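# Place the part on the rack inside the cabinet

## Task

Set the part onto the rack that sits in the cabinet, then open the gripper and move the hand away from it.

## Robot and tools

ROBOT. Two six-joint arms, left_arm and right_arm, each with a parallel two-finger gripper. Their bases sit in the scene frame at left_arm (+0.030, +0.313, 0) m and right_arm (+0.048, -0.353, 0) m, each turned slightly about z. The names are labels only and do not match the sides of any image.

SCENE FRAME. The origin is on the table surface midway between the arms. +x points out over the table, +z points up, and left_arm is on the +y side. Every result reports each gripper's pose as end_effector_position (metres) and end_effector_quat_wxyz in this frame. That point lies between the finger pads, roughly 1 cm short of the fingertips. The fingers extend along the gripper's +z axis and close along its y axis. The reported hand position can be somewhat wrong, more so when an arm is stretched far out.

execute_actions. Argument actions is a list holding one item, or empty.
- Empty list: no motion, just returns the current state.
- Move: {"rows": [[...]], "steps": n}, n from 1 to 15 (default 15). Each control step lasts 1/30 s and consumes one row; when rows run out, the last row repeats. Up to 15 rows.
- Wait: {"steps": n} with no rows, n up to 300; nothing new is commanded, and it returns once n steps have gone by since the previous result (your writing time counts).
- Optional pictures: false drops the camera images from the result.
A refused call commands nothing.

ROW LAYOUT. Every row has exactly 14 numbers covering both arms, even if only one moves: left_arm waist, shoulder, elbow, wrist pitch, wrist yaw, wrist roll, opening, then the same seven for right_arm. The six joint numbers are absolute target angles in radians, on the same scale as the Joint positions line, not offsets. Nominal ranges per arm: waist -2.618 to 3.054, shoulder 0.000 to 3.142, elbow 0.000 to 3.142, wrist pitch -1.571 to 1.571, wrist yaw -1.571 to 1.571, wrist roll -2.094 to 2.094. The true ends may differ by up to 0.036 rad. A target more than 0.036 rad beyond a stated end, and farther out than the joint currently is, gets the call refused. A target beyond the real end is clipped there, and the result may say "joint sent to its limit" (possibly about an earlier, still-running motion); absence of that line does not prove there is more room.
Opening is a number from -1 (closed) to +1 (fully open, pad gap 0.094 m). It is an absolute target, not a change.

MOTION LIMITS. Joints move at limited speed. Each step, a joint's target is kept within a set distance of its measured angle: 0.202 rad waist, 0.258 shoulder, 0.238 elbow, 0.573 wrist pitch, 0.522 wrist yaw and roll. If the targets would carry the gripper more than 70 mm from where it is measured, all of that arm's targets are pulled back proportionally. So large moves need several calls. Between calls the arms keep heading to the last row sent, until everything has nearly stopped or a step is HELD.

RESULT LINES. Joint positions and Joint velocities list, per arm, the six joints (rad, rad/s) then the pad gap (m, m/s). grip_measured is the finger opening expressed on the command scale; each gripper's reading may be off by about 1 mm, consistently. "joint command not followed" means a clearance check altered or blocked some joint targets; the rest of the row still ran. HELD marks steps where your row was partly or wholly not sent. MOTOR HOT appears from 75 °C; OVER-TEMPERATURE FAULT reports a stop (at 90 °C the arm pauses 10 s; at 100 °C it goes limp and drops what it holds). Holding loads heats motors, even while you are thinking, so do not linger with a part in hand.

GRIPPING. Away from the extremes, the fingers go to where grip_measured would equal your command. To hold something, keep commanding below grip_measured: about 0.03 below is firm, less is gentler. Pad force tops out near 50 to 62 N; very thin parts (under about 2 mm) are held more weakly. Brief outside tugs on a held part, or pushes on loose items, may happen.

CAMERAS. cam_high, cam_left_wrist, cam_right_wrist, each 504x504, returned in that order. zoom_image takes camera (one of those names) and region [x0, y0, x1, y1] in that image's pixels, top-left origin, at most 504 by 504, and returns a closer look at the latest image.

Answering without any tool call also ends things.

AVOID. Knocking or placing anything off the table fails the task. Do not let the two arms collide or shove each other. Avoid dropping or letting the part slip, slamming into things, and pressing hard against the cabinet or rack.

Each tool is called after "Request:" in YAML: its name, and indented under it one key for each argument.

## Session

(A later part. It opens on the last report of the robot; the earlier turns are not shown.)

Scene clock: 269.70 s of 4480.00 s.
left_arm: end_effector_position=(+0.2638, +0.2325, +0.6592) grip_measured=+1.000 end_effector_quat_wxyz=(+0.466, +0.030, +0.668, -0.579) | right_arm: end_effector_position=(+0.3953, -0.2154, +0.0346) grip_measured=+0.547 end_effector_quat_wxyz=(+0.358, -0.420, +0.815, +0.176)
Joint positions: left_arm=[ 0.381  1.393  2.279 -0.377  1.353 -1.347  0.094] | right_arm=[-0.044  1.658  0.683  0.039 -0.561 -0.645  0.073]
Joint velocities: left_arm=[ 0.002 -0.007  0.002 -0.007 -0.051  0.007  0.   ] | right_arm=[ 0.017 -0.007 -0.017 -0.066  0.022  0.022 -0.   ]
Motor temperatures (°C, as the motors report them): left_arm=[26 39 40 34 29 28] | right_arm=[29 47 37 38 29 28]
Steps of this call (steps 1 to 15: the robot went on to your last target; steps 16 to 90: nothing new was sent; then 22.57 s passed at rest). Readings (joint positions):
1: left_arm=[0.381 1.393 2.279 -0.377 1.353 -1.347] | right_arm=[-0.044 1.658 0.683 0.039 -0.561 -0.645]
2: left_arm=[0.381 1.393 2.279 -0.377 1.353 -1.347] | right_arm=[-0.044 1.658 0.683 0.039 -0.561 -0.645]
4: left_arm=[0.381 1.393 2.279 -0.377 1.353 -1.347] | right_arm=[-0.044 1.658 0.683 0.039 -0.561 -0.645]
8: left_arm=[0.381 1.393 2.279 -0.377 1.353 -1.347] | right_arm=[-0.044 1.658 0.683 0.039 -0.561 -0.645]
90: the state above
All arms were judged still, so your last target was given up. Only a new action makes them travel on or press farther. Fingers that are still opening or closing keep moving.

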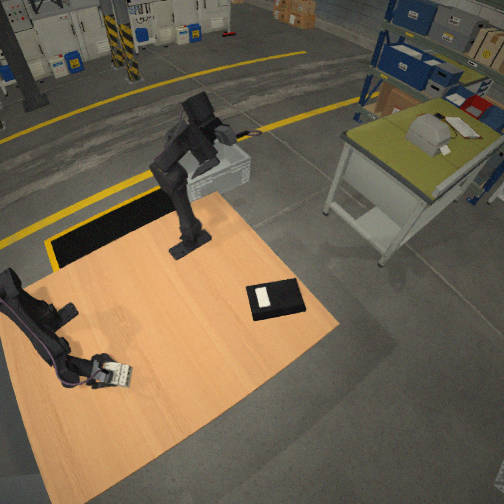

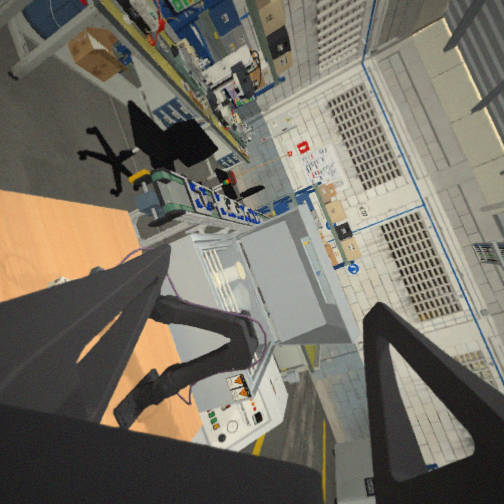

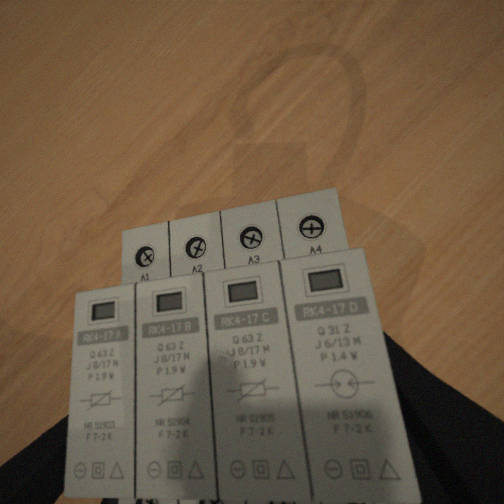

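Request:
execute_actions:
  actions:
    - {"rows":[ [0.381,1.393,2.300,-0.385,1.353,-1.345,1,-0.052,1.6636,0.6766,0.041,-0.585,-0.651,0.485], [0.381,1.393,2.300,-0.385,1.353,-1.345,1,-0.052,1.6522,0.6882,0.049,-0.591,-0.649,0.485], [0.381,1.393,2.300,-0.385,1.353,-1.345,1,-0.052,1.6408,0.6998,0.0564,-0.598,-0.648,0.485], [0.381,1.393,2.300,-0.385,1.353,-1.345,1,-0.052,1.6294,0.7114,0.0594,-0.604,-0.646,0.485], [0.381,1.393,2.300,-0.385,1.353,-1.345,1,-0.052,1.6177,0.7244,0.0595,-0.611,-0.645,0.485], [0.381,1.393,2.300,-0.385,1.353,-1.345,1,-0.052,1.6168,0.7284,0.0485,-0.611,-0.645,0.485], [0.381,1.393,2.300,-0.385,1.353,-1.345,1,-0.052,1.6154,0.7349,0.0349,-0.611,-0.645,0.485], [0.381,1.393,2.300,-0.385,1.353,-1.345,1,-0.052,1.6134,0.7439,0.0186,-0.611,-0.645,0.485], [0.381,1.393,2.300,-0.385,1.353,-1.345,1,-0.052,1.6110,0.7551,0.0004,-0.610,-0.644,0.485], [0.381,1.393,2.300,-0.385,1.353,-1.345,1,-0.052,1.6080,0.7684,-0.0190,-0.6073,-0.6411,0.485], [0.381,1.393,2.300,-0.385,1.353,-1.345,1,-0.052,1.6047,0.7838,-0.0393,-0.6027,-0.6364,0.485], [0.381,1.393,2.300,-0.385,1.353,-1.345,1,-0.052,1.6009,0.8011,-0.0608,-0.5964,-0.6300,0.485], [0.381,1.393,2.300,-0.385,1.353,-1.345,1,-0.052,1.5967,0.8201,-0.0832,-0.5886,-0.6220,0.485], [0.381,1.393,2.300,-0.385,1.353,-1.345,1,-0.052,1.5922,0.8408,-0.1063,-0.5793,-0.6124,0.485], [0.381,1.393,2.300,-0.385,1.353,-1.345,1,-0.052,1.5873,0.8630,-0.1304,-0.5686,-0.6013,0.485] ],"steps":15}
  pictures: false

Request:
execute_actions:
  actions:
    - {"rows":[ [0.381,1.393,2.300,-0.385,1.353,-1.345,1,-0.053,1.5821,0.8866,-0.1551,-0.5565,-0.5889,0.485], [0.381,1.393,2.300,-0.385,1.353,-1.345,1,-0.0565,1.5767,0.9114,-0.1806,-0.5433,-0.5753,0.485], [0.381,1.393,2.300,-0.385,1.353,-1.345,1,-0.062,1.5710,0.9374,-0.2066,-0.5288,-0.5604,0.485], [0.381,1.393,2.300,-0.385,1.353,-1.345,1,-0.0696,1.5651,0.9644,-0.2334,-0.5133,-0.5445,0.485], [0.381,1.393,2.300,-0.385,1.353,-1.345,1,-0.0792,1.5590,0.9922,-0.2605,-0.4969,-0.5276,0.485], [0.381,1.393,2.300,-0.385,1.353,-1.345,1,-0.0908,1.5527,1.0209,-0.2881,-0.4796,-0.5098,0.485], [0.381,1.393,2.300,-0.385,1.353,-1.345,1,-0.1042,1.5463,1.0501,-0.3160,-0.4614,-0.4911,0.485], [0.381,1.393,2.300,-0.385,1.353,-1.345,1,-0.1195,1.5397,1.0800,-0.3443,-0.4426,-0.4718,0.485], [0.381,1.393,2.300,-0.385,1.353,-1.345,1,-0.1365,1.5331,1.1101,-0.3728,-0.4232,-0.4518,0.485], [0.381,1.393,2.300,-0.385,1.353,-1.345,1,-0.1551,1.5265,1.1404,-0.4014,-0.4032,-0.4312,0.485], [0.381,1.393,2.300,-0.385,1.353,-1.345,1,-0.1753,1.5198,1.1710,-0.4300,-0.3828,-0.4102,0.485], [0.381,1.393,2.300,-0.385,1.353,-1.345,1,-0.1971,1.5130,1.2016,-0.4585,-0.3620,-0.3888,0.485], [0.381,1.393,2.300,-0.385,1.353,-1.345,1,-0.2203,1.5064,1.2319,-0.4871,-0.3410,-0.3672,0.485], [0.381,1.393,2.300,-0.385,1.353,-1.345,1,-0.2448,1.4998,1.2620,-0.5153,-0.3198,-0.3454,0.485], [0.381,1.393,2.300,-0.385,1.353,-1.345,1,-0.2707,1.4932,1.2919,-0.5432,-0.2985,-0.3235,0.485] ],"steps":15}
  pictures: false

Request:
execute_actions:
  actions:
    - {"rows":[ [0.381,1.393,2.300,-0.385,1.353,-1.345,1,-0.2979,1.4868,1.3211,-0.5706,-0.2772,-0.3016,0.485], [0.381,1.393,2.300,-0.385,1.353,-1.345,1,-0.3261,1.4805,1.3498,-0.5973,-0.2560,-0.2798,0.485], [0.381,1.393,2.300,-0.385,1.353,-1.345,1,-0.3555,1.4744,1.3776,-0.6232,-0.2350,-0.2582,0.485], [0.381,1.393,2.300,-0.385,1.353,-1.345,1,-0.3859,1.4685,1.4046,-0.6483,-0.2142,-0.2368,0.485], [0.381,1.393,2.300,-0.385,1.353,-1.345,1,-0.4173,1.4628,1.4306,-0.6725,-0.1938,-0.2158,0.485], [0.381,1.393,2.300,-0.385,1.353,-1.345,1,-0.4495,1.4574,1.4554,-0.6951,-0.1738,-0.1952,0.485], [0.381,1.393,2.300,-0.385,1.353,-1.345,1,-0.4826,1.4522,1.4790,-0.7166,-0.1544,-0.1752,0.485], [0.381,1.393,2.300,-0.385,1.353,-1.345,1,-0.5164,1.4473,1.5012,-0.7366,-0.1356,-0.1559,0.485], [0.381,1.393,2.300,-0.385,1.353,-1.345,1,-0.5509,1.4428,1.5219,-0.7547,-0.1174,-0.1372,0.485], [0.381,1.393,2.300,-0.385,1.353,-1.345,1,-0.5859,1.4386,1.5410,-0.7710,-0.1001,-0.1194,0.485], [0.381,1.393,2.300,-0.385,1.353,-1.345,1,-0.6215,1.4348,1.5582,-0.7852,-0.0836,-0.1024,0.485], [0.381,1.393,2.300,-0.385,1.353,-1.345,1,-0.6576,1.4315,1.5736,-0.7972,-0.0682,-0.0866,0.485], [0.381,1.393,2.300,-0.385,1.353,-1.345,1,-0.6941,1.4285,1.5869,-0.8068,-0.0538,-0.0717,0.485], [0.381,1.393,2.300,-0.385,1.353,-1.345,1,-0.7308,1.4261,1.5981,-0.8136,-0.0404,-0.0580,0.485], [0.381,1.393,2.300,-0.385,1.353,-1.345,1,-0.7678,1.4241,1.6071,-0.8178,-0.0284,-0.0457,0.485] ],"steps":15}
  pictures: false

Request:
execute_actions:
  actions:
    - {"rows":[ [0.381,1.393,2.300,-0.385,1.353,-1.345,1,-0.8050,1.4227,1.6136,-0.819,-0.0177,-0.0346,0.485], [0.381,1.393,2.300,-0.385,1.353,-1.345,1,-0.8423,1.4218,1.6177,-0.819,-0.0084,-0.0250,0.485], [0.381,1.393,2.300,-0.385,1.353,-1.345,1,-0.8797,1.4215,1.619,-0.819,-0.0006,-0.0170,0.485], [0.381,1.393,2.300,-0.385,1.353,-1.345,1,-0.9170,1.4215,1.619,-0.819,0.0057,-0.0106,0.485], [0.381,1.393,2.300,-0.385,1.353,-1.345,1,-0.9542,1.4215,1.619,-0.819,0.0103,-0.0059,0.485], [0.381,1.393,2.300,-0.385,1.353,-1.345,1,-0.9912,1.4215,1.619,-0.819,0.0131,-0.003,0.485], [0.381,1.393,2.300,-0.385,1.353,-1.345,1,-1.0279,1.4215,1.619,-0.819,0.014,-0.002,0.485], [0.381,1.393,2.300,-0.385,1.353,-1.345,1,-1.0644,1.4215,1.619,-0.819,0.014,-0.002,0.485], [0.381,1.393,2.300,-0.385,1.353,-1.345,1,-1.1005,1.4215,1.619,-0.819,0.014,-0.002,0.485], [0.381,1.393,2.300,-0.385,1.353,-1.345,1,-1.1361,1.4215,1.619,-0.819,0.014,-0.002,0.485], [0.381,1.393,2.300,-0.385,1.353,-1.345,1,-1.1711,1.4215,1.619,-0.819,0.014,-0.002,0.485], [0.381,1.393,2.300,-0.385,1.353,-1.345,1,-1.2056,1.4215,1.619,-0.819,0.014,-0.002,0.485], [0.381,1.393,2.300,-0.385,1.353,-1.345,1,-1.2394,1.4215,1.619,-0.819,0.014,-0.002,0.485], [0.381,1.393,2.300,-0.385,1.353,-1.345,1,-1.2725,1.4215,1.619,-0.819,0.014,-0.002,0.485], [0.381,1.393,2.300,-0.385,1.353,-1.345,1,-1.3047,1.4215,1.619,-0.819,0.014,-0.002,0.485] ],"steps":15}
  pictures: false

Request:
execute_actions:
  actions:
    - {"rows":[ [0.381,1.393,2.300,-0.385,1.353,-1.345,1,-1.3361,1.4215,1.619,-0.819,0.014,-0.002,0.485], [0.381,1.393,2.300,-0.385,1.353,-1.345,1,-1.3665,1.4215,1.619,-0.819,0.014,-0.002,0.485], [0.381,1.393,2.300,-0.385,1.353,-1.345,1,-1.3959,1.4215,1.619,-0.819,0.014,-0.002,0.485], [0.381,1.393,2.300,-0.385,1.353,-1.345,1,-1.4241,1.4215,1.619,-0.819,0.014,-0.002,0.485], [0.381,1.393,2.300,-0.385,1.353,-1.345,1,-1.4513,1.4215,1.619,-0.819,0.014,-0.002,0.485], [0.381,1.393,2.300,-0.385,1.353,-1.345,1,-1.4772,1.4215,1.619,-0.819,0.014,-0.002,0.485], [0.381,1.393,2.300,-0.385,1.353,-1.345,1,-1.5017,1.4215,1.619,-0.819,0.014,-0.002,0.485], [0.381,1.393,2.300,-0.385,1.353,-1.345,1,-1.5249,1.4215,1.619,-0.819,0.014,-0.002,0.485], [0.381,1.393,2.300,-0.385,1.353,-1.345,1,-1.5467,1.4215,1.619,-0.819,0.014,-0.002,0.485], [0.381,1.393,2.300,-0.385,1.353,-1.345,1,-1.5669,1.4215,1.619,-0.819,0.014,-0.002,0.485], [0.381,1.393,2.300,-0.385,1.353,-1.345,1,-1.5855,1.4215,1.619,-0.819,0.014,-0.002,0.485], [0.381,1.393,2.300,-0.385,1.353,-1.345,1,-1.6025,1.4215,1.619,-0.819,0.014,-0.002,0.485], [0.381,1.393,2.300,-0.385,1.353,-1.345,1,-1.6178,1.4215,1.619,-0.819,0.014,-0.002,0.485], [0.381,1.393,2.300,-0.385,1.353,-1.345,1,-1.6312,1.4215,1.619,-0.819,0.014,-0.002,0.485], [0.381,1.393,2.300,-0.385,1.353,-1.345,1,-1.6428,1.4215,1.619,-0.819,0.014,-0.002,0.485] ],"steps":15}
  pictures: false

Request:
execute_actions:
  actions:
    - {"rows":[ [0.381,1.393,2.300,-0.385,1.353,-1.345,1,-1.6524,1.4215,1.619,-0.819,0.014,-0.002,0.485], [0.381,1.393,2.300,-0.385,1.353,-1.345,1,-1.6600,1.4215,1.619,-0.819,0.014,-0.002,0.485], [0.381,1.393,2.300,-0.385,1.353,-1.345,1,-1.6655,1.4215,1.619,-0.819,0.014,-0.002,0.485], [0.381,1.393,2.300,-0.385,1.353,-1.345,1,-1.6689,1.4215,1.619,-0.819,0.014,-0.002,0.485], [0.381,1.393,2.300,-0.385,1.353,-1.345,1,-1.670,1.4215,1.619,-0.819,0.014,-0.002,0.485] ],"steps":12}

Scene clock: 390.20 s of 4480.00 s.
left_arm: end_effector_position=(+0.2638, +0.2325, +0.6592) grip_measured=+1.000 end_effector_quat_wxyz=(+0.466, +0.030, +0.668, -0.579) | right_arm: end_effector_position=(+0.4061, -0.2156, +0.0525) grip_measured=+0.547 end_effector_quat_wxyz=(+0.346, -0.412, +0.824, +0.178)
Joint positions: left_arm=[ 0.381  1.393  2.279 -0.377  1.353 -1.347  0.094] | right_arm=[-0.044  1.647  0.782 -0.095 -0.552 -0.631  0.073]
Joint velocities: left_arm=[-0.002  0.002  0.007 -0.007 -0.007 -0.022  0.   ] | right_arm=[-0.022 -0.139  0.554 -0.711  0.154  0.242 -0.001]
Motor temperatures (°C, as the motors report them): left_arm=[26 37 39 33 29 28] | right_arm=[29 45 36 37 29 28]
Steps of this call (steps 1 to 90: nothing new was sent; then 117.00 s passed at rest; steps 91 to 105: all 15 steps of this action). Readings (joint positions):
91: left_arm=[0.381 1.393 2.279 -0.377 1.353 -1.347] | right_arm=[-0.044 1.658 0.683 0.039 -0.561 -0.645]
92: left_arm=[0.381 1.393 2.279 -0.377 1.353 -1.347] | right_arm=[-0.044 1.658 0.683 0.039 -0.562 -0.645]
94: left_arm=[0.381 1.393 2.279 -0.377 1.353 -1.347] | right_arm=[-0.044 1.658 0.683 0.040 -0.562 -0.645]
98: left_arm=[0.381 1.393 2.279 -0.377 1.353 -1.347] | right_arm=[-0.044 1.657 0.694 0.023 -0.563 -0.645]
105: the state above

Scene clock: 390.70 s of 4480.00 s.
left_arm: end_effector_position=(+0.2638, +0.2325, +0.6592) grip_measured=+1.000 end_effector_quat_wxyz=(+0.466, +0.030, +0.668, -0.579) | right_arm: end_effector_position=(+0.4796, -0.3120, +0.1828) grip_measured=+0.546 end_effector_quat_wxyz=(+0.393, -0.229, +0.887, +0.079)
Joint positions: left_arm=[ 0.381  1.393  2.279 -0.377  1.353 -1.347  0.094] | right_arm=[-0.217  1.553  1.203 -0.462 -0.364 -0.414  0.073]
Joint velocities: left_arm=[ 0.007 -0.002  0.002 -0.007 -0.066 -0.022  0.   ] | right_arm=[-0.711 -0.188  0.838 -0.681  0.535  0.549  0.   ]
Motor temperatures (°C, as the motors report them): left_arm=[26 37 39 33 29 28] | right_arm=[29 45 37 37 29 28]
Steps of this call (steps 1 to 15: all 15 steps of this action). Readings (joint positions):
1: left_arm=[0.381 1.393 2.279 -0.377 1.353 -1.347] | right_arm=[-0.044 1.642 0.803 -0.117 -0.546 -0.624]
2: left_arm=[0.381 1.393 2.279 -0.377 1.353 -1.347] | right_arm=[-0.044 1.636 0.827 -0.139 -0.538 -0.616]
4: left_arm=[0.381 1.393 2.279 -0.377 1.353 -1.347] | right_arm=[-0.047 1.624 0.878 -0.183 -0.522 -0.596]
8: left_arm=[0.381 1.393 2.279 -0.377 1.353 -1.347] | right_arm=[-0.078 1.598 0.991 -0.277 -0.480 -0.542]
15: the state above

Scene clock: 391.20 s of 4480.00 s.
left_arm: end_effector_position=(+0.2638, +0.2325, +0.6592) grip_measured=+1.000 end_effector_quat_wxyz=(+0.466, +0.030, +0.668, -0.579) | right_arm: end_effector_position=(+0.4170, -0.5546, +0.2974) grip_measured=+0.544 end_effector_quat_wxyz=(+0.405, +0.172, +0.893, -0.095)
Joint positions: left_arm=[ 0.381  1.393  2.279 -0.377  1.353 -1.347  0.094] | right_arm=[-0.703  1.471  1.55  -0.795 -0.091 -0.118  0.073]
Joint velocities: left_arm=[-0.007  0.007  0.002 -0.022  0.022 -0.007  0.   ] | right_arm=[-1.033 -0.085  0.32  -0.374  0.374  0.432 -0.001]
Motor temperatures (°C, as the motors report them): left_arm=[26 37 39 33 29 28] | right_arm=[29 45 37 38 29 28]
Steps of this call (steps 1 to 15: all 15 steps of this action). Readings (joint positions):
1: left_arm=[0.381 1.393 2.279 -0.377 1.353 -1.347] | right_arm=[-0.242 1.547 1.233 -0.489 -0.345 -0.393]
2: left_arm=[0.381 1.393 2.279 -0.377 1.353 -1.347] | right_arm=[-0.269 1.541 1.262 -0.516 -0.326 -0.372]
4: left_arm=[0.381 1.393 2.279 -0.377 1.353 -1.347] | right_arm=[-0.326 1.528 1.320 -0.569 -0.287 -0.330]
8: left_arm=[0.381 1.393 2.279 -0.377 1.353 -1.347] | right_arm=[-0.453 1.504 1.424 -0.668 -0.210 -0.247]
15: the state above

Scene clock: 391.70 s of 4480.00 s.
left_arm: end_effector_position=(+0.2638, +0.2325, +0.6592) grip_measured=+1.000 end_effector_quat_wxyz=(+0.466, +0.030, +0.668, -0.579) | right_arm: end_effector_position=(+0.2401, -0.7162, +0.3005) grip_measured=+0.543 end_effector_quat_wxyz=(+0.341, +0.468, +0.787, -0.211)
Joint positions: left_arm=[ 0.381  1.393  2.279 -0.377  1.353 -1.347  0.094] | right_arm=[-1.246  1.463  1.578 -0.86   0.006 -0.013  0.072]
Joint velocities: left_arm=[-0.012  0.012 -0.012  0.007  0.051  0.007  0.   ] | right_arm=[-0.926 -0.007 -0.012  0.007 -0.007  0.022 -0.001]
Motor temperatures (°C, as the motors report them): left_arm=[26 37 39 33 29 28] | right_arm=[29 45 37 38 29 28]
Steps of this call (steps 1 to 15: all 15 steps of this action). Readings (joint positions):
1: left_arm=[0.381 1.393 2.279 -0.377 1.353 -1.347] | right_arm=[-0.740 1.469 1.560 -0.806 -0.076 -0.103]
2: left_arm=[0.381 1.393 2.279 -0.377 1.353 -1.347] | right_arm=[-0.777 1.466 1.568 -0.815 -0.063 -0.089]
4: left_arm=[0.381 1.393 2.279 -0.377 1.353 -1.347] | right_arm=[-0.851 1.463 1.577 -0.826 -0.041 -0.064]
8: left_arm=[0.381 1.393 2.279 -0.377 1.353 -1.347] | right_arm=[-1.000 1.463 1.578 -0.845 -0.011 -0.031]
15: the state above

Scene clock: 392.20 s of 4480.00 s.
left_arm: end_effector_position=(+0.2638, +0.2325, +0.6592) grip_measured=+1.000 end_effector_quat_wxyz=(+0.466, +0.030, +0.668, -0.579) | right_arm: end_effector_position=(+0.0935, -0.7604, +0.2994) grip_measured=+0.543 end_effector_quat_wxyz=(+0.292, +0.609, +0.685, -0.272)
Joint positions: left_arm=[ 0.381  1.393  2.279 -0.377  1.353 -1.347  0.094] | right_arm=[-1.617  1.463  1.578 -0.866  0.015 -0.008  0.072]
Joint velocities: left_arm=[ 0.017  0.002 -0.002 -0.007  0.037 -0.007  0.   ] | right_arm=[-0.374 -0.007 -0.007 -0.007 -0.022  0.007 -0.002]
Motor temperatures (°C, as the motors report them): left_arm=[26 37 39 33 29 28] | right_arm=[29 46 37 38 29 28]
Steps of this call (steps 1 to 15: all 15 steps of this action). Readings (joint positions):
1: left_arm=[0.381 1.393 2.279 -0.377 1.353 -1.347] | right_arm=[-1.279 1.463 1.578 -0.861 0.006 -0.012]
2: left_arm=[0.381 1.393 2.279 -0.377 1.353 -1.347] | right_arm=[-1.311 1.463 1.578 -0.861 0.007 -0.011]
4: left_arm=[0.381 1.393 2.279 -0.377 1.353 -1.347] | right_arm=[-1.372 1.463 1.578 -0.862 0.009 -0.010]
8: left_arm=[0.381 1.393 2.279 -0.377 1.353 -1.347] | right_arm=[-1.481 1.463 1.578 -0.864 0.012 -0.009]
15: the state above

Scene clock: 392.60 s of 4480.00 s.
left_arm: end_effector_position=(+0.2638, +0.2325, +0.6592) grip_measured=+1.000 end_effector_quat_wxyz=(+0.466, +0.030, +0.668, -0.579) | right_arm: end_effector_position=(+0.0743, -0.7616, +0.2989) grip_measured=+0.542 end_effector_quat_wxyz=(+0.284, +0.626, +0.671, -0.278)
Joint positions: left_arm=[ 0.381  1.393  2.279 -0.377  1.353 -1.347  0.094] | right_arm=[-1.664  1.463  1.578 -0.869  0.016 -0.008  0.072]
Joint velocities: left_arm=[ 0.007 -0.002 -0.007  0.007 -0.037  0.022  0.   ] | right_arm=[-0.022 -0.007 -0.007 -0.007 -0.022 -0.051 -0.   ]
Motor temperatures (°C, as the motors report them): left_arm=[26 37 39 33 29 28] | right_arm=[29 46 37 38 29 28]
Steps of this call (steps 1 to 12: all 12 steps of this action). Readings (joint positions):
1: left_arm=[0.381 1.393 2.279 -0.377 1.353 -1.347] | right_arm=[-1.630 1.463 1.578 -0.866 0.016 -0.008]
2: left_arm=[0.381 1.393 2.279 -0.377 1.353 -1.347] | right_arm=[-1.641 1.463 1.578 -0.867 0.016 -0.008]
4: left_arm=[0.381 1.393 2.279 -0.377 1.353 -1.347] | right_arm=[-1.656 1.463 1.578 -0.868 0.016 -0.008]
8: left_arm=[0.381 1.393 2.279 -0.377 1.353 -1.347] | right_arm=[-1.664 1.463 1.578 -0.868 0.017 -0.008]
12: the state above

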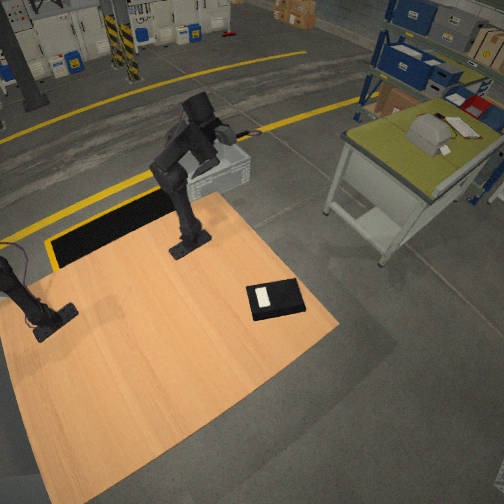

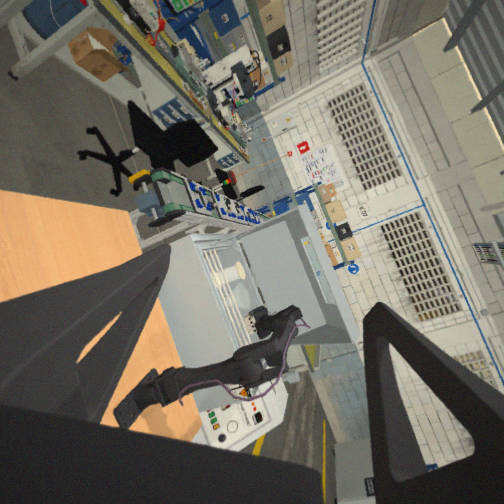

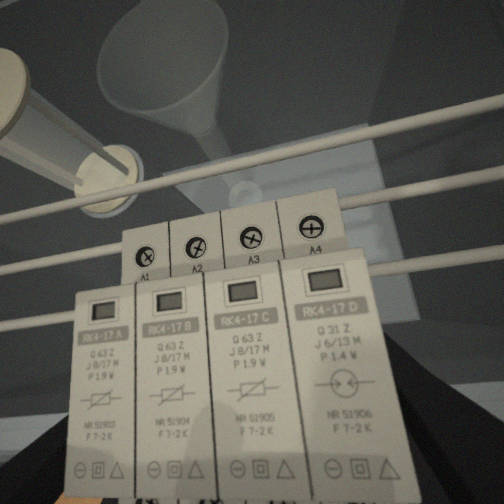

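Request:
zoom_image:
  camera: "cam_right_wrist"
  region: [0, 180, 252, 504]

Request:
zoom_image:
  camera: "cam_right_wrist"
  region: [252, 80, 504, 504]

Request:
zoom_image:
  camera: "cam_left_wrist"
  region: [180, 230, 330, 400]

Region (0, 180, 252, 504) of cam_right_wrist's 504x504 image, scaled by 1.556, with more detail than that image has.

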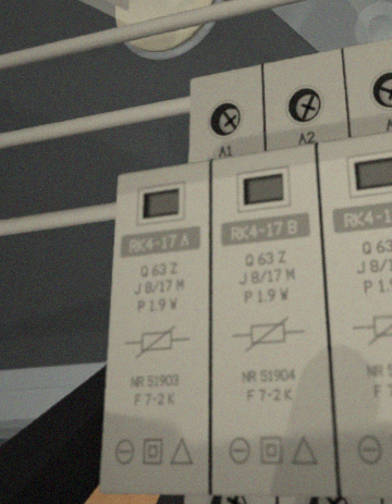

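Region (252, 80, 504, 504) of cam_right_wrist's 504x504 image, scaled by 1.189, with more detail than that image has; it fills the left 300 columns of this view, and the rest is white.

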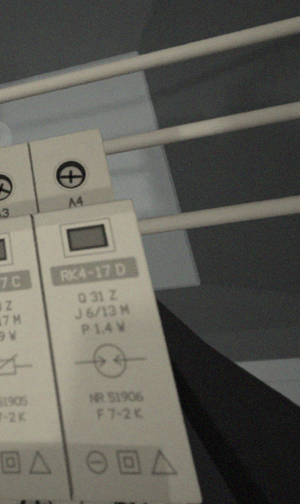

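Region (180, 230, 330, 400) of cam_left_wrist's 504x504 image, scaled by 2.965, with more detail than that image has; it fills the left 445 columns of this view, and the rest is white.

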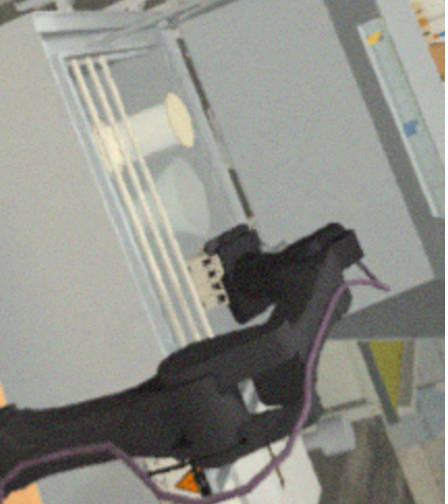

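Request:
execute_actions:
  actions:
    - {"rows":[ [0.381,1.393,2.300,-0.385,1.353,-1.345,1,-1.670,1.4315,1.610,-0.811,0.014,-0.002,0.485], [0.381,1.393,2.300,-0.385,1.353,-1.345,1,-1.670,1.4415,1.6015,-0.804,0.014,-0.002,0.485], [0.381,1.393,2.300,-0.385,1.353,-1.345,1,-1.670,1.4515,1.593,-0.8031,0.014,-0.002,0.485], [0.381,1.393,2.300,-0.385,1.353,-1.345,1,-1.670,1.4615,1.584,-0.8005,0.014,-0.002,0.485], [0.381,1.393,2.300,-0.385,1.353,-1.345,1,-1.670,1.4622,1.5838,-0.7963,0.014,-0.002,0.485], [0.381,1.393,2.300,-0.385,1.353,-1.345,1,-1.670,1.4643,1.5834,-0.7907,0.014,-0.002,0.485], [0.381,1.393,2.300,-0.385,1.353,-1.345,1,-1.670,1.4677,1.5826,-0.7839,0.014,-0.002,0.485], [0.381,1.393,2.300,-0.385,1.353,-1.345,1,-1.670,1.4722,1.5816,-0.7759,0.014,-0.002,0.485], [0.381,1.393,2.300,-0.385,1.353,-1.345,1,-1.670,1.4778,1.5803,-0.7669,0.014,-0.002,0.485], [0.381,1.393,2.300,-0.385,1.353,-1.345,1,-1.670,1.4843,1.5789,-0.7570,0.014,-0.002,0.485], [0.381,1.393,2.300,-0.385,1.353,-1.345,1,-1.670,1.4916,1.5772,-0.7465,0.014,-0.002,0.485], [0.381,1.393,2.300,-0.385,1.353,-1.345,1,-1.670,1.4995,1.5754,-0.7354,0.014,-0.002,0.485], [0.381,1.393,2.300,-0.385,1.353,-1.345,1,-1.670,1.5081,1.5735,-0.7238,0.014,-0.002,0.485], [0.381,1.393,2.300,-0.385,1.353,-1.345,1,-1.670,1.5171,1.5715,-0.7120,0.014,-0.002,0.485], [0.381,1.393,2.300,-0.385,1.353,-1.345,1,-1.670,1.5265,1.5693,-0.7000,0.014,-0.002,0.485] ],"steps":15}
  pictures: false

Request:
execute_actions:
  actions:
    - {"rows":[ [0.381,1.393,2.300,-0.385,1.353,-1.345,1,-1.670,1.5360,1.5672,-0.6880,0.014,-0.002,0.485], [0.381,1.393,2.300,-0.385,1.353,-1.345,1,-1.670,1.5458,1.5650,-0.6762,0.014,-0.002,0.485], [0.381,1.393,2.300,-0.385,1.353,-1.345,1,-1.670,1.5555,1.5628,-0.6646,0.014,-0.002,0.485], [0.381,1.393,2.300,-0.385,1.353,-1.345,1,-1.670,1.5650,1.5607,-0.6535,0.014,-0.002,0.485], [0.381,1.393,2.300,-0.385,1.353,-1.345,1,-1.670,1.5744,1.5585,-0.6430,0.014,-0.002,0.485], [0.381,1.393,2.300,-0.385,1.353,-1.345,1,-1.670,1.5834,1.5565,-0.6331,0.014,-0.002,0.485], [0.381,1.393,2.300,-0.385,1.353,-1.345,1,-1.670,1.5920,1.5546,-0.6241,0.014,-0.002,0.485], [0.381,1.393,2.300,-0.385,1.353,-1.345,1,-1.670,1.5999,1.5528,-0.6161,0.014,-0.002,0.485], [0.381,1.393,2.300,-0.385,1.353,-1.345,1,-1.670,1.6072,1.5511,-0.6093,0.014,-0.002,0.485], [0.381,1.393,2.300,-0.385,1.353,-1.345,1,-1.670,1.6137,1.5497,-0.6037,0.014,-0.002,0.485], [0.381,1.393,2.300,-0.385,1.353,-1.345,1,-1.670,1.6193,1.5484,-0.5995,0.014,-0.002,0.485], [0.381,1.393,2.300,-0.385,1.353,-1.345,1,-1.670,1.6238,1.5474,-0.5969,0.014,-0.002,0.485], [0.381,1.393,2.300,-0.385,1.353,-1.345,1,-1.670,1.6272,1.5466,-0.596,0.014,-0.002,0.485], [0.381,1.393,2.300,-0.385,1.353,-1.345,1,-1.670,1.6293,1.5462,-0.596,0.014,-0.002,0.485], [0.381,1.393,2.300,-0.385,1.353,-1.345,1,-1.670,1.630,1.546,-0.596,0.014,-0.002,0.485] ],"steps":15}
  pictures: false

Request:
execute_actions:
  actions:
    - {"rows":[ [0.381,1.393,2.300,-0.385,1.353,-1.345,1,-1.670,1.630,1.546,-0.596,0.014,-0.002,0.485] ],"steps":10}

Scene clock: 459.73 s of 4480.00 s.
left_arm: end_effector_position=(+0.2638, +0.2325, +0.6592) grip_measured=+1.000 end_effector_quat_wxyz=(+0.466, +0.030, +0.668, -0.579) | right_arm: end_effector_position=(+0.0755, -0.7789, +0.2896) grip_measured=+0.542 end_effector_quat_wxyz=(+0.286, +0.625, +0.670, -0.279)
Joint positions: left_arm=[ 0.381  1.393  2.279 -0.377  1.353 -1.347  0.094] | right_arm=[-1.664  1.51   1.578 -0.816  0.016 -0.008  0.072]
Joint velocities: left_arm=[ 0.022  0.017 -0.002  0.007 -0.022 -0.022  0.   ] | right_arm=[-0.002  0.286 -0.017  0.33   0.007  0.037  0.   ]
Motor temperatures (°C, as the motors report them): left_arm=[26 36 39 33 29 28] | right_arm=[29 50 46 44 29 28]
Steps of this call (steps 1 to 15: the robot went on to your last target; steps 16 to 90: nothing new was sent; then 63.63 s passed at rest; steps 91 to 105: all 15 steps of this action). Readings (joint positions):
91: left_arm=[0.381 1.393 2.279 -0.377 1.353 -1.347] | right_arm=[-1.664 1.463 1.578 -0.869 0.016 -0.008]
92: left_arm=[0.381 1.393 2.279 -0.377 1.353 -1.347] | right_arm=[-1.664 1.463 1.578 -0.869 0.016 -0.008]
94: left_arm=[0.381 1.393 2.279 -0.377 1.353 -1.347] | right_arm=[-1.664 1.463 1.578 -0.869 0.016 -0.008]
98: left_arm=[0.381 1.393 2.279 -0.377 1.353 -1.347] | right_arm=[-1.664 1.464 1.578 -0.866 0.016 -0.008]
105: the state above

Scene clock: 460.23 s of 4480.00 s.
left_arm: end_effector_position=(+0.2638, +0.2325, +0.6592) grip_measured=+1.000 end_effector_quat_wxyz=(+0.466, +0.030, +0.668, -0.579) | right_arm: end_effector_position=(+0.0781, -0.8158, +0.2405) grip_measured=+0.542 end_effector_quat_wxyz=(+0.272, +0.630, +0.676, -0.266)
Joint positions: left_arm=[ 0.381  1.393  2.279 -0.377  1.353 -1.347  0.094] | right_arm=[-1.664  1.642  1.54  -0.688  0.016 -0.008  0.072]
Joint velocities: left_arm=[-0.002  0.007  0.002  0.022 -0.007  0.007  0.   ] | right_arm=[-0.022  0.081 -0.032  0.139 -0.022 -0.022 -0.001]
Motor temperatures (°C, as the motors report them): left_arm=[26 36 39 33 29 28] | right_arm=[29 50 45 44 29 28]
Steps of this call (steps 1 to 15: all 15 steps of this action). Readings (joint positions):
1: left_arm=[0.381 1.393 2.279 -0.377 1.353 -1.347] | right_arm=[-1.664 1.520 1.576 -0.804 0.016 -0.008]
2: left_arm=[0.381 1.393 2.279 -0.377 1.353 -1.347] | right_arm=[-1.664 1.531 1.573 -0.791 0.016 -0.008]
4: left_arm=[0.381 1.393 2.279 -0.377 1.353 -1.347] | right_arm=[-1.664 1.552 1.566 -0.770 0.016 -0.008]
8: left_arm=[0.381 1.393 2.279 -0.377 1.353 -1.347] | right_arm=[-1.664 1.595 1.553 -0.731 0.016 -0.008]
15: the state above

Scene clock: 460.57 s of 4480.00 s.
left_arm: end_effector_position=(+0.2638, +0.2325, +0.6592) grip_measured=+1.000 end_effector_quat_wxyz=(+0.466, +0.030, +0.668, -0.579) | right_arm: end_effector_position=(+0.0783, -0.8187, +0.2416) grip_measured=+0.542 end_effector_quat_wxyz=(+0.276, +0.629, +0.675, -0.270)
Joint positions: left_arm=[ 0.381  1.393  2.279 -0.377  1.353 -1.347  0.094] | right_arm=[-1.664  1.644  1.539 -0.672  0.016 -0.008  0.072]
Joint velocities: left_arm=[ 0.012 -0.022 -0.022  0.022 -0.051  0.007  0.   ] | right_arm=[ 0.007 -0.007 -0.002  0.007  0.022  0.007  0.   ]
Motor temperatures (°C, as the motors report them): left_arm=[26 36 39 33 29 28] | right_arm=[29 50 45 44 29 28]
Steps of this call (steps 1 to 10: all 10 steps of this action). Readings (joint positions):
1: left_arm=[0.381 1.393 2.279 -0.377 1.353 -1.347] | right_arm=[-1.664 1.644 1.540 -0.686 0.016 -0.008]
2: left_arm=[0.381 1.393 2.279 -0.377 1.353 -1.347] | right_arm=[-1.664 1.644 1.539 -0.684 0.016 -0.008]
4: left_arm=[0.381 1.393 2.279 -0.377 1.353 -1.347] | right_arm=[-1.664 1.644 1.539 -0.681 0.016 -0.008]
8: left_arm=[0.381 1.393 2.279 -0.377 1.353 -1.347] | right_arm=[-1.664 1.644 1.539 -0.674 0.016 -0.008]
10: the state above

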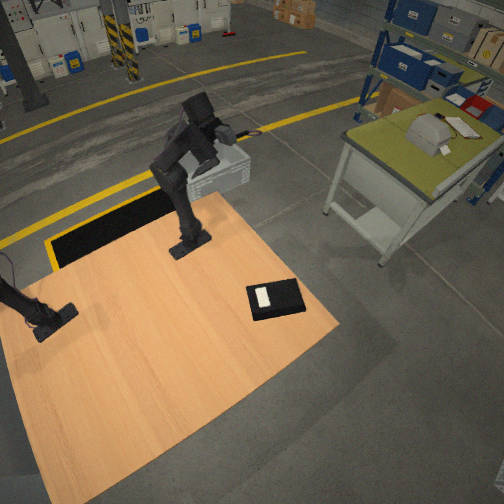

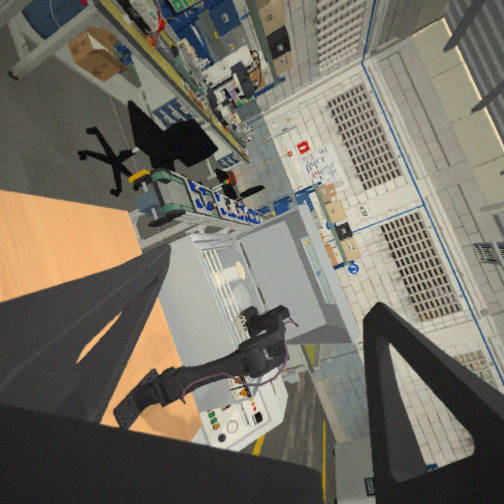

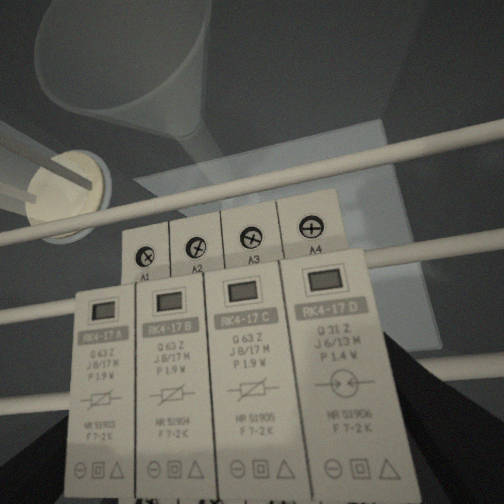

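Request:
zoom_image:
  camera: "cam_right_wrist"
  region: [0, 180, 252, 504]

Request:
zoom_image:
  camera: "cam_right_wrist"
  region: [252, 80, 504, 504]

Region (0, 180, 252, 504) of cam_right_wrist's 504x504 image, scaled by 1.556, with more detail than that image has.

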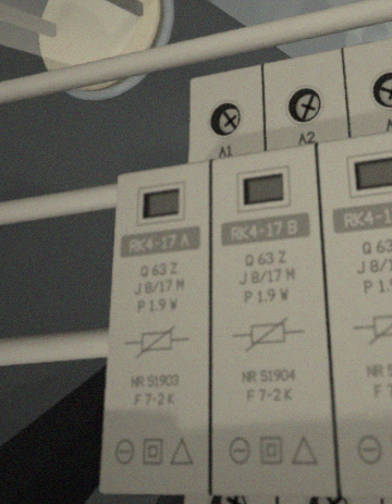

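Region (252, 80, 504, 504) of cam_right_wrist's 504x504 image, scaled by 1.189, with more detail than that image has; it fills the left 300 columns of this view, and the rest is white.

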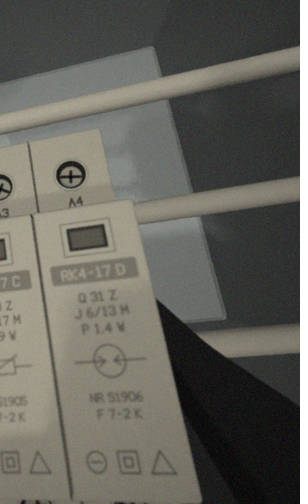

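Request:
execute_actions:
  actions:
    - {"rows":[ [0.381,1.393,2.300,-0.385,1.353,-1.345,1,-1.670,1.622,1.546,-0.596,0.014,-0.002,0.485], [0.381,1.393,2.300,-0.385,1.353,-1.345,1,-1.670,1.613,1.546,-0.596,0.014,-0.002,0.485], [0.381,1.393,2.300,-0.385,1.353,-1.345,1,-1.670,1.605,1.546,-0.596,0.014,-0.002,0.485], [0.381,1.393,2.300,-0.385,1.353,-1.345,1,-1.670,1.599,1.546,-0.596,0.014,-0.002,0.485], [0.381,1.393,2.300,-0.385,1.353,-1.345,1,-1.670,1.5984,1.546,-0.596,0.014,-0.002,0.485], [0.381,1.393,2.300,-0.385,1.353,-1.345,1,-1.670,1.5968,1.546,-0.5954,0.014,-0.002,0.485], [0.381,1.393,2.300,-0.385,1.353,-1.345,1,-1.670,1.5943,1.546,-0.5935,0.014,-0.002,0.485], [0.381,1.393,2.300,-0.385,1.353,-1.345,1,-1.670,1.5912,1.546,-0.5906,0.014,-0.002,0.485], [0.381,1.393,2.300,-0.385,1.353,-1.345,1,-1.670,1.5877,1.546,-0.5867,0.014,-0.002,0.485], [0.381,1.393,2.300,-0.385,1.353,-1.345,1,-1.670,1.584,1.546,-0.5821,0.014,-0.002,0.485], [0.381,1.393,2.300,-0.385,1.353,-1.345,1,-1.670,1.5803,1.5454,-0.5768,0.014,-0.002,0.485], [0.381,1.393,2.300,-0.385,1.353,-1.345,1,-1.670,1.5768,1.5438,-0.5709,0.014,-0.002,0.485], [0.381,1.393,2.300,-0.385,1.353,-1.345,1,-1.670,1.5737,1.5413,-0.5647,0.014,-0.002,0.485], [0.381,1.393,2.300,-0.385,1.353,-1.345,1,-1.670,1.5712,1.5380,-0.5582,0.014,-0.002,0.485], [0.381,1.393,2.300,-0.385,1.353,-1.345,1,-1.670,1.5696,1.5340,-0.5515,0.014,-0.002,0.485] ],"steps":15}
  pictures: false

Request:
execute_actions:
  actions:
    - {"rows":[ [0.381,1.393,2.300,-0.385,1.353,-1.345,1,-1.670,1.569,1.5294,-0.5448,0.014,-0.002,0.485], [0.381,1.393,2.300,-0.385,1.353,-1.345,1,-1.670,1.569,1.5243,-0.5383,0.014,-0.002,0.485], [0.381,1.393,2.300,-0.385,1.353,-1.345,1,-1.670,1.569,1.5189,-0.5321,0.014,-0.002,0.485], [0.381,1.393,2.300,-0.385,1.353,-1.345,1,-1.670,1.569,1.5133,-0.5262,0.014,-0.002,0.485], [0.381,1.393,2.300,-0.385,1.353,-1.345,1,-1.670,1.569,1.5075,-0.5209,0.014,-0.002,0.485], [0.381,1.393,2.300,-0.385,1.353,-1.345,1,-1.670,1.569,1.5017,-0.5163,0.014,-0.002,0.485], [0.381,1.393,2.300,-0.385,1.353,-1.345,1,-1.670,1.569,1.4961,-0.5124,0.014,-0.002,0.485], [0.381,1.393,2.300,-0.385,1.353,-1.345,1,-1.670,1.569,1.4907,-0.5095,0.014,-0.002,0.485], [0.381,1.393,2.300,-0.385,1.353,-1.345,1,-1.670,1.569,1.4856,-0.5076,0.014,-0.002,0.485], [0.381,1.393,2.300,-0.385,1.353,-1.345,1,-1.670,1.569,1.4810,-0.507,0.014,-0.002,0.485], [0.381,1.393,2.300,-0.385,1.353,-1.345,1,-1.670,1.569,1.4770,-0.507,0.014,-0.002,0.485], [0.381,1.393,2.300,-0.385,1.353,-1.345,1,-1.670,1.569,1.4737,-0.507,0.014,-0.002,0.485], [0.381,1.393,2.300,-0.385,1.353,-1.345,1,-1.670,1.569,1.4712,-0.507,0.014,-0.002,0.485], [0.381,1.393,2.300,-0.385,1.353,-1.345,1,-1.670,1.569,1.4696,-0.507,0.014,-0.002,0.485], [0.381,1.393,2.300,-0.385,1.353,-1.345,1,-1.670,1.569,1.469,-0.507,0.014,-0.002,0.485] ],"steps":15}
  pictures: false

Request:
execute_actions:
  actions:
    - {"rows":[ [0.381,1.393,2.300,-0.385,1.353,-1.345,1,-1.670,1.569,1.469,-0.507,0.014,-0.002,0.485] ],"steps":8}

Scene clock: 529.73 s of 4480.00 s.
left_arm: end_effector_position=(+0.2638, +0.2325, +0.6592) grip_measured=+1.000 end_effector_quat_wxyz=(+0.466, +0.030, +0.668, -0.579) | right_arm: end_effector_position=(+0.0784, -0.8197, +0.2515) grip_measured=+0.542 end_effector_quat_wxyz=(+0.288, +0.625, +0.670, -0.281)
Joint positions: left_arm=[ 0.381  1.393  2.279 -0.377  1.353 -1.347  0.094] | right_arm=[-1.664  1.629  1.538 -0.654  0.016 -0.008  0.072]
Joint velocities: left_arm=[-0.022  0.007 -0.012 -0.007  0.022  0.007  0.   ] | right_arm=[ 0.002 -0.178 -0.066  0.315  0.022 -0.095 -0.   ]
Motor temperatures (°C, as the motors report them): left_arm=[26 35 38 33 29 28] | right_arm=[29 52 43 48 29 28]
Steps of this call (steps 1 to 15: the robot went on to your last target; steps 16 to 90: nothing new was sent; then 65.67 s passed at rest; steps 91 to 105: all 15 steps of this action). Readings (joint positions):
91: left_arm=[0.381 1.393 2.279 -0.377 1.353 -1.347] | right_arm=[-1.664 1.644 1.539 -0.671 0.016 -0.008]
92: left_arm=[0.381 1.393 2.279 -0.377 1.353 -1.347] | right_arm=[-1.664 1.644 1.539 -0.671 0.016 -0.008]
94: left_arm=[0.381 1.393 2.279 -0.377 1.353 -1.347] | right_arm=[-1.664 1.644 1.539 -0.671 0.016 -0.008]
98: left_arm=[0.381 1.393 2.279 -0.377 1.353 -1.347] | right_arm=[-1.664 1.644 1.539 -0.671 0.016 -0.008]
105: the state above

Scene clock: 530.23 s of 4480.00 s.
left_arm: end_effector_position=(+0.2638, +0.2325, +0.6592) grip_measured=+1.000 end_effector_quat_wxyz=(+0.466, +0.030, +0.668, -0.579) | right_arm: end_effector_position=(+0.0782, -0.8176, +0.2402) grip_measured=+0.542 end_effector_quat_wxyz=(+0.291, +0.623, +0.668, -0.283)
Joint positions: left_arm=[ 0.381  1.393  2.279 -0.377  1.353 -1.347  0.094] | right_arm=[-1.664  1.608  1.465 -0.592  0.016 -0.008  0.072]
Joint velocities: left_arm=[-0.007 -0.007 -0.007  0.022 -0.066 -0.037  0.   ] | right_arm=[-0.012  0.007 -0.056  0.007 -0.007 -0.095 -0.002]
Motor temperatures (°C, as the motors report them): left_arm=[26 35 38 33 29 28] | right_arm=[29 52 43 48 29 28]
Steps of this call (steps 1 to 15: all 15 steps of this action). Readings (joint positions):
1: left_arm=[0.381 1.393 2.279 -0.377 1.353 -1.347] | right_arm=[-1.664 1.623 1.535 -0.646 0.016 -0.008]
2: left_arm=[0.381 1.393 2.279 -0.377 1.353 -1.347] | right_arm=[-1.664 1.618 1.532 -0.638 0.016 -0.008]
4: left_arm=[0.381 1.393 2.279 -0.377 1.353 -1.347] | right_arm=[-1.664 1.611 1.524 -0.623 0.016 -0.008]
8: left_arm=[0.381 1.393 2.279 -0.377 1.353 -1.347] | right_arm=[-1.664 1.608 1.502 -0.598 0.016 -0.008]
15: the state above

Scene clock: 530.50 s of 4480.00 s.
left_arm: end_effector_position=(+0.2638, +0.2325, +0.6592) grip_measured=+1.000 end_effector_quat_wxyz=(+0.466, +0.030, +0.668, -0.579) | right_arm: end_effector_position=(+0.0782, -0.8181, +0.2406) grip_measured=+0.542 end_effector_quat_wxyz=(+0.292, +0.623, +0.668, -0.285)
Joint positions: left_arm=[ 0.381  1.393  2.279 -0.377  1.353 -1.347  0.094] | right_arm=[-1.664  1.608  1.463 -0.586  0.016 -0.008  0.072]
Joint velocities: left_arm=[-0.022 -0.022  0.002  0.022 -0.037  0.037  0.   ] | right_arm=[ 0.002 -0.002 -0.007 -0.007  0.007 -0.037  0.001]
Motor temperatures (°C, as the motors report them): left_arm=[26 35 38 33 29 28] | right_arm=[29 52 43 48 29 28]
Steps of this call (steps 1 to 8: all 8 steps of this action). Readings (joint positions):
1: left_arm=[0.381 1.393 2.279 -0.377 1.353 -1.347] | right_arm=[-1.664 1.608 1.464 -0.592 0.016 -0.008]
2: left_arm=[0.381 1.393 2.279 -0.377 1.353 -1.347] | right_arm=[-1.664 1.608 1.463 -0.592 0.016 -0.008]
4: left_arm=[0.381 1.393 2.279 -0.377 1.353 -1.347] | right_arm=[-1.664 1.608 1.463 -0.590 0.016 -0.008]
8: the state above

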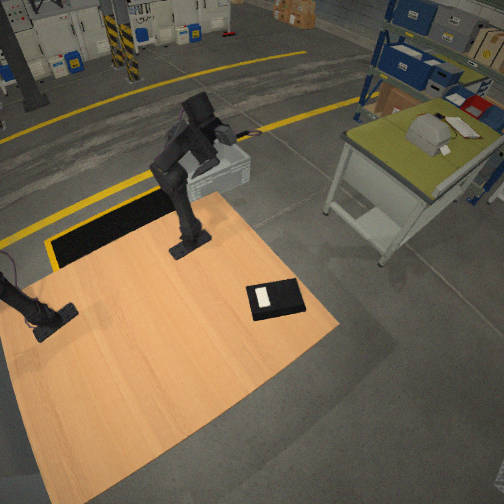

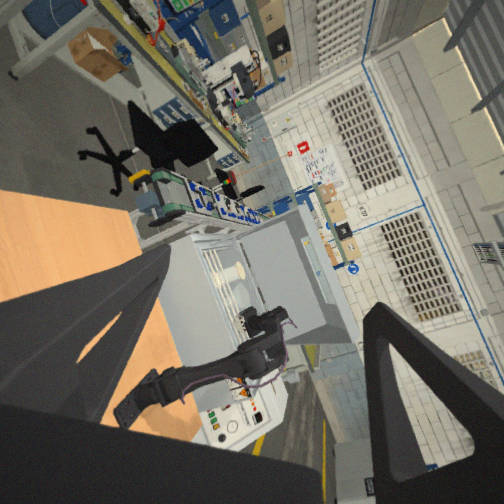

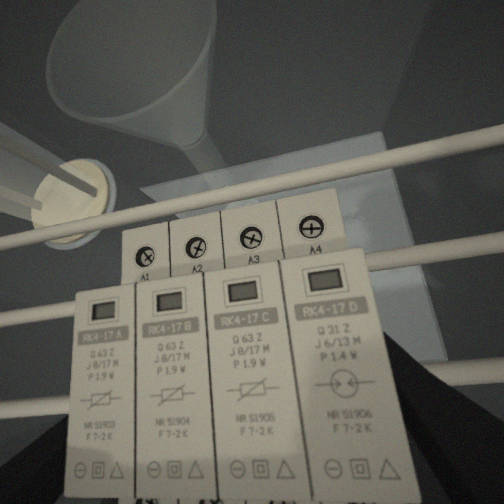

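Request:
zoom_image:
  camera: "cam_right_wrist"
  region: [0, 200, 130, 440]

Request:
zoom_image:
  camera: "cam_right_wrist"
  region: [340, 110, 504, 400]

Request:
zoom_image:
  camera: "cam_left_wrist"
  region: [215, 285, 295, 365]

Region (0, 200, 130, 440) of cam_right_wrist's 504x504 image, scaled by 2.100, with more detail than that image has; it fills the left 273 columns of this view, and the rest is white.

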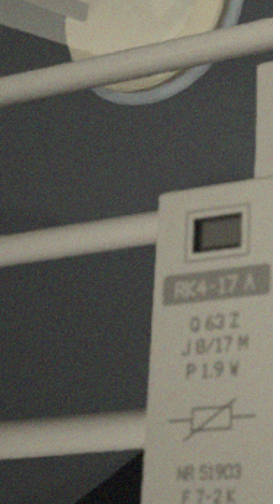

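Region (340, 110, 504, 400) of cam_right_wrist's 504x504 image, scaled by 1.738, with more detail than that image has; it fills the left 285 columns of this view, and the rest is white.

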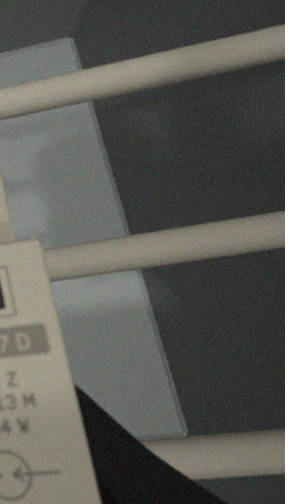

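Region (215, 285, 295, 365) of cam_left_wrist's 504x504 image, scaled by 6.300, with more detail than that image has.

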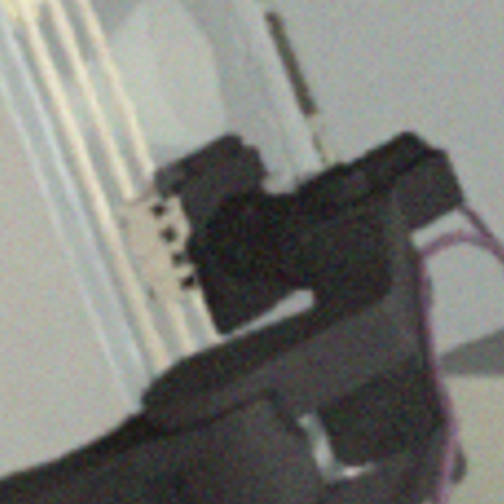

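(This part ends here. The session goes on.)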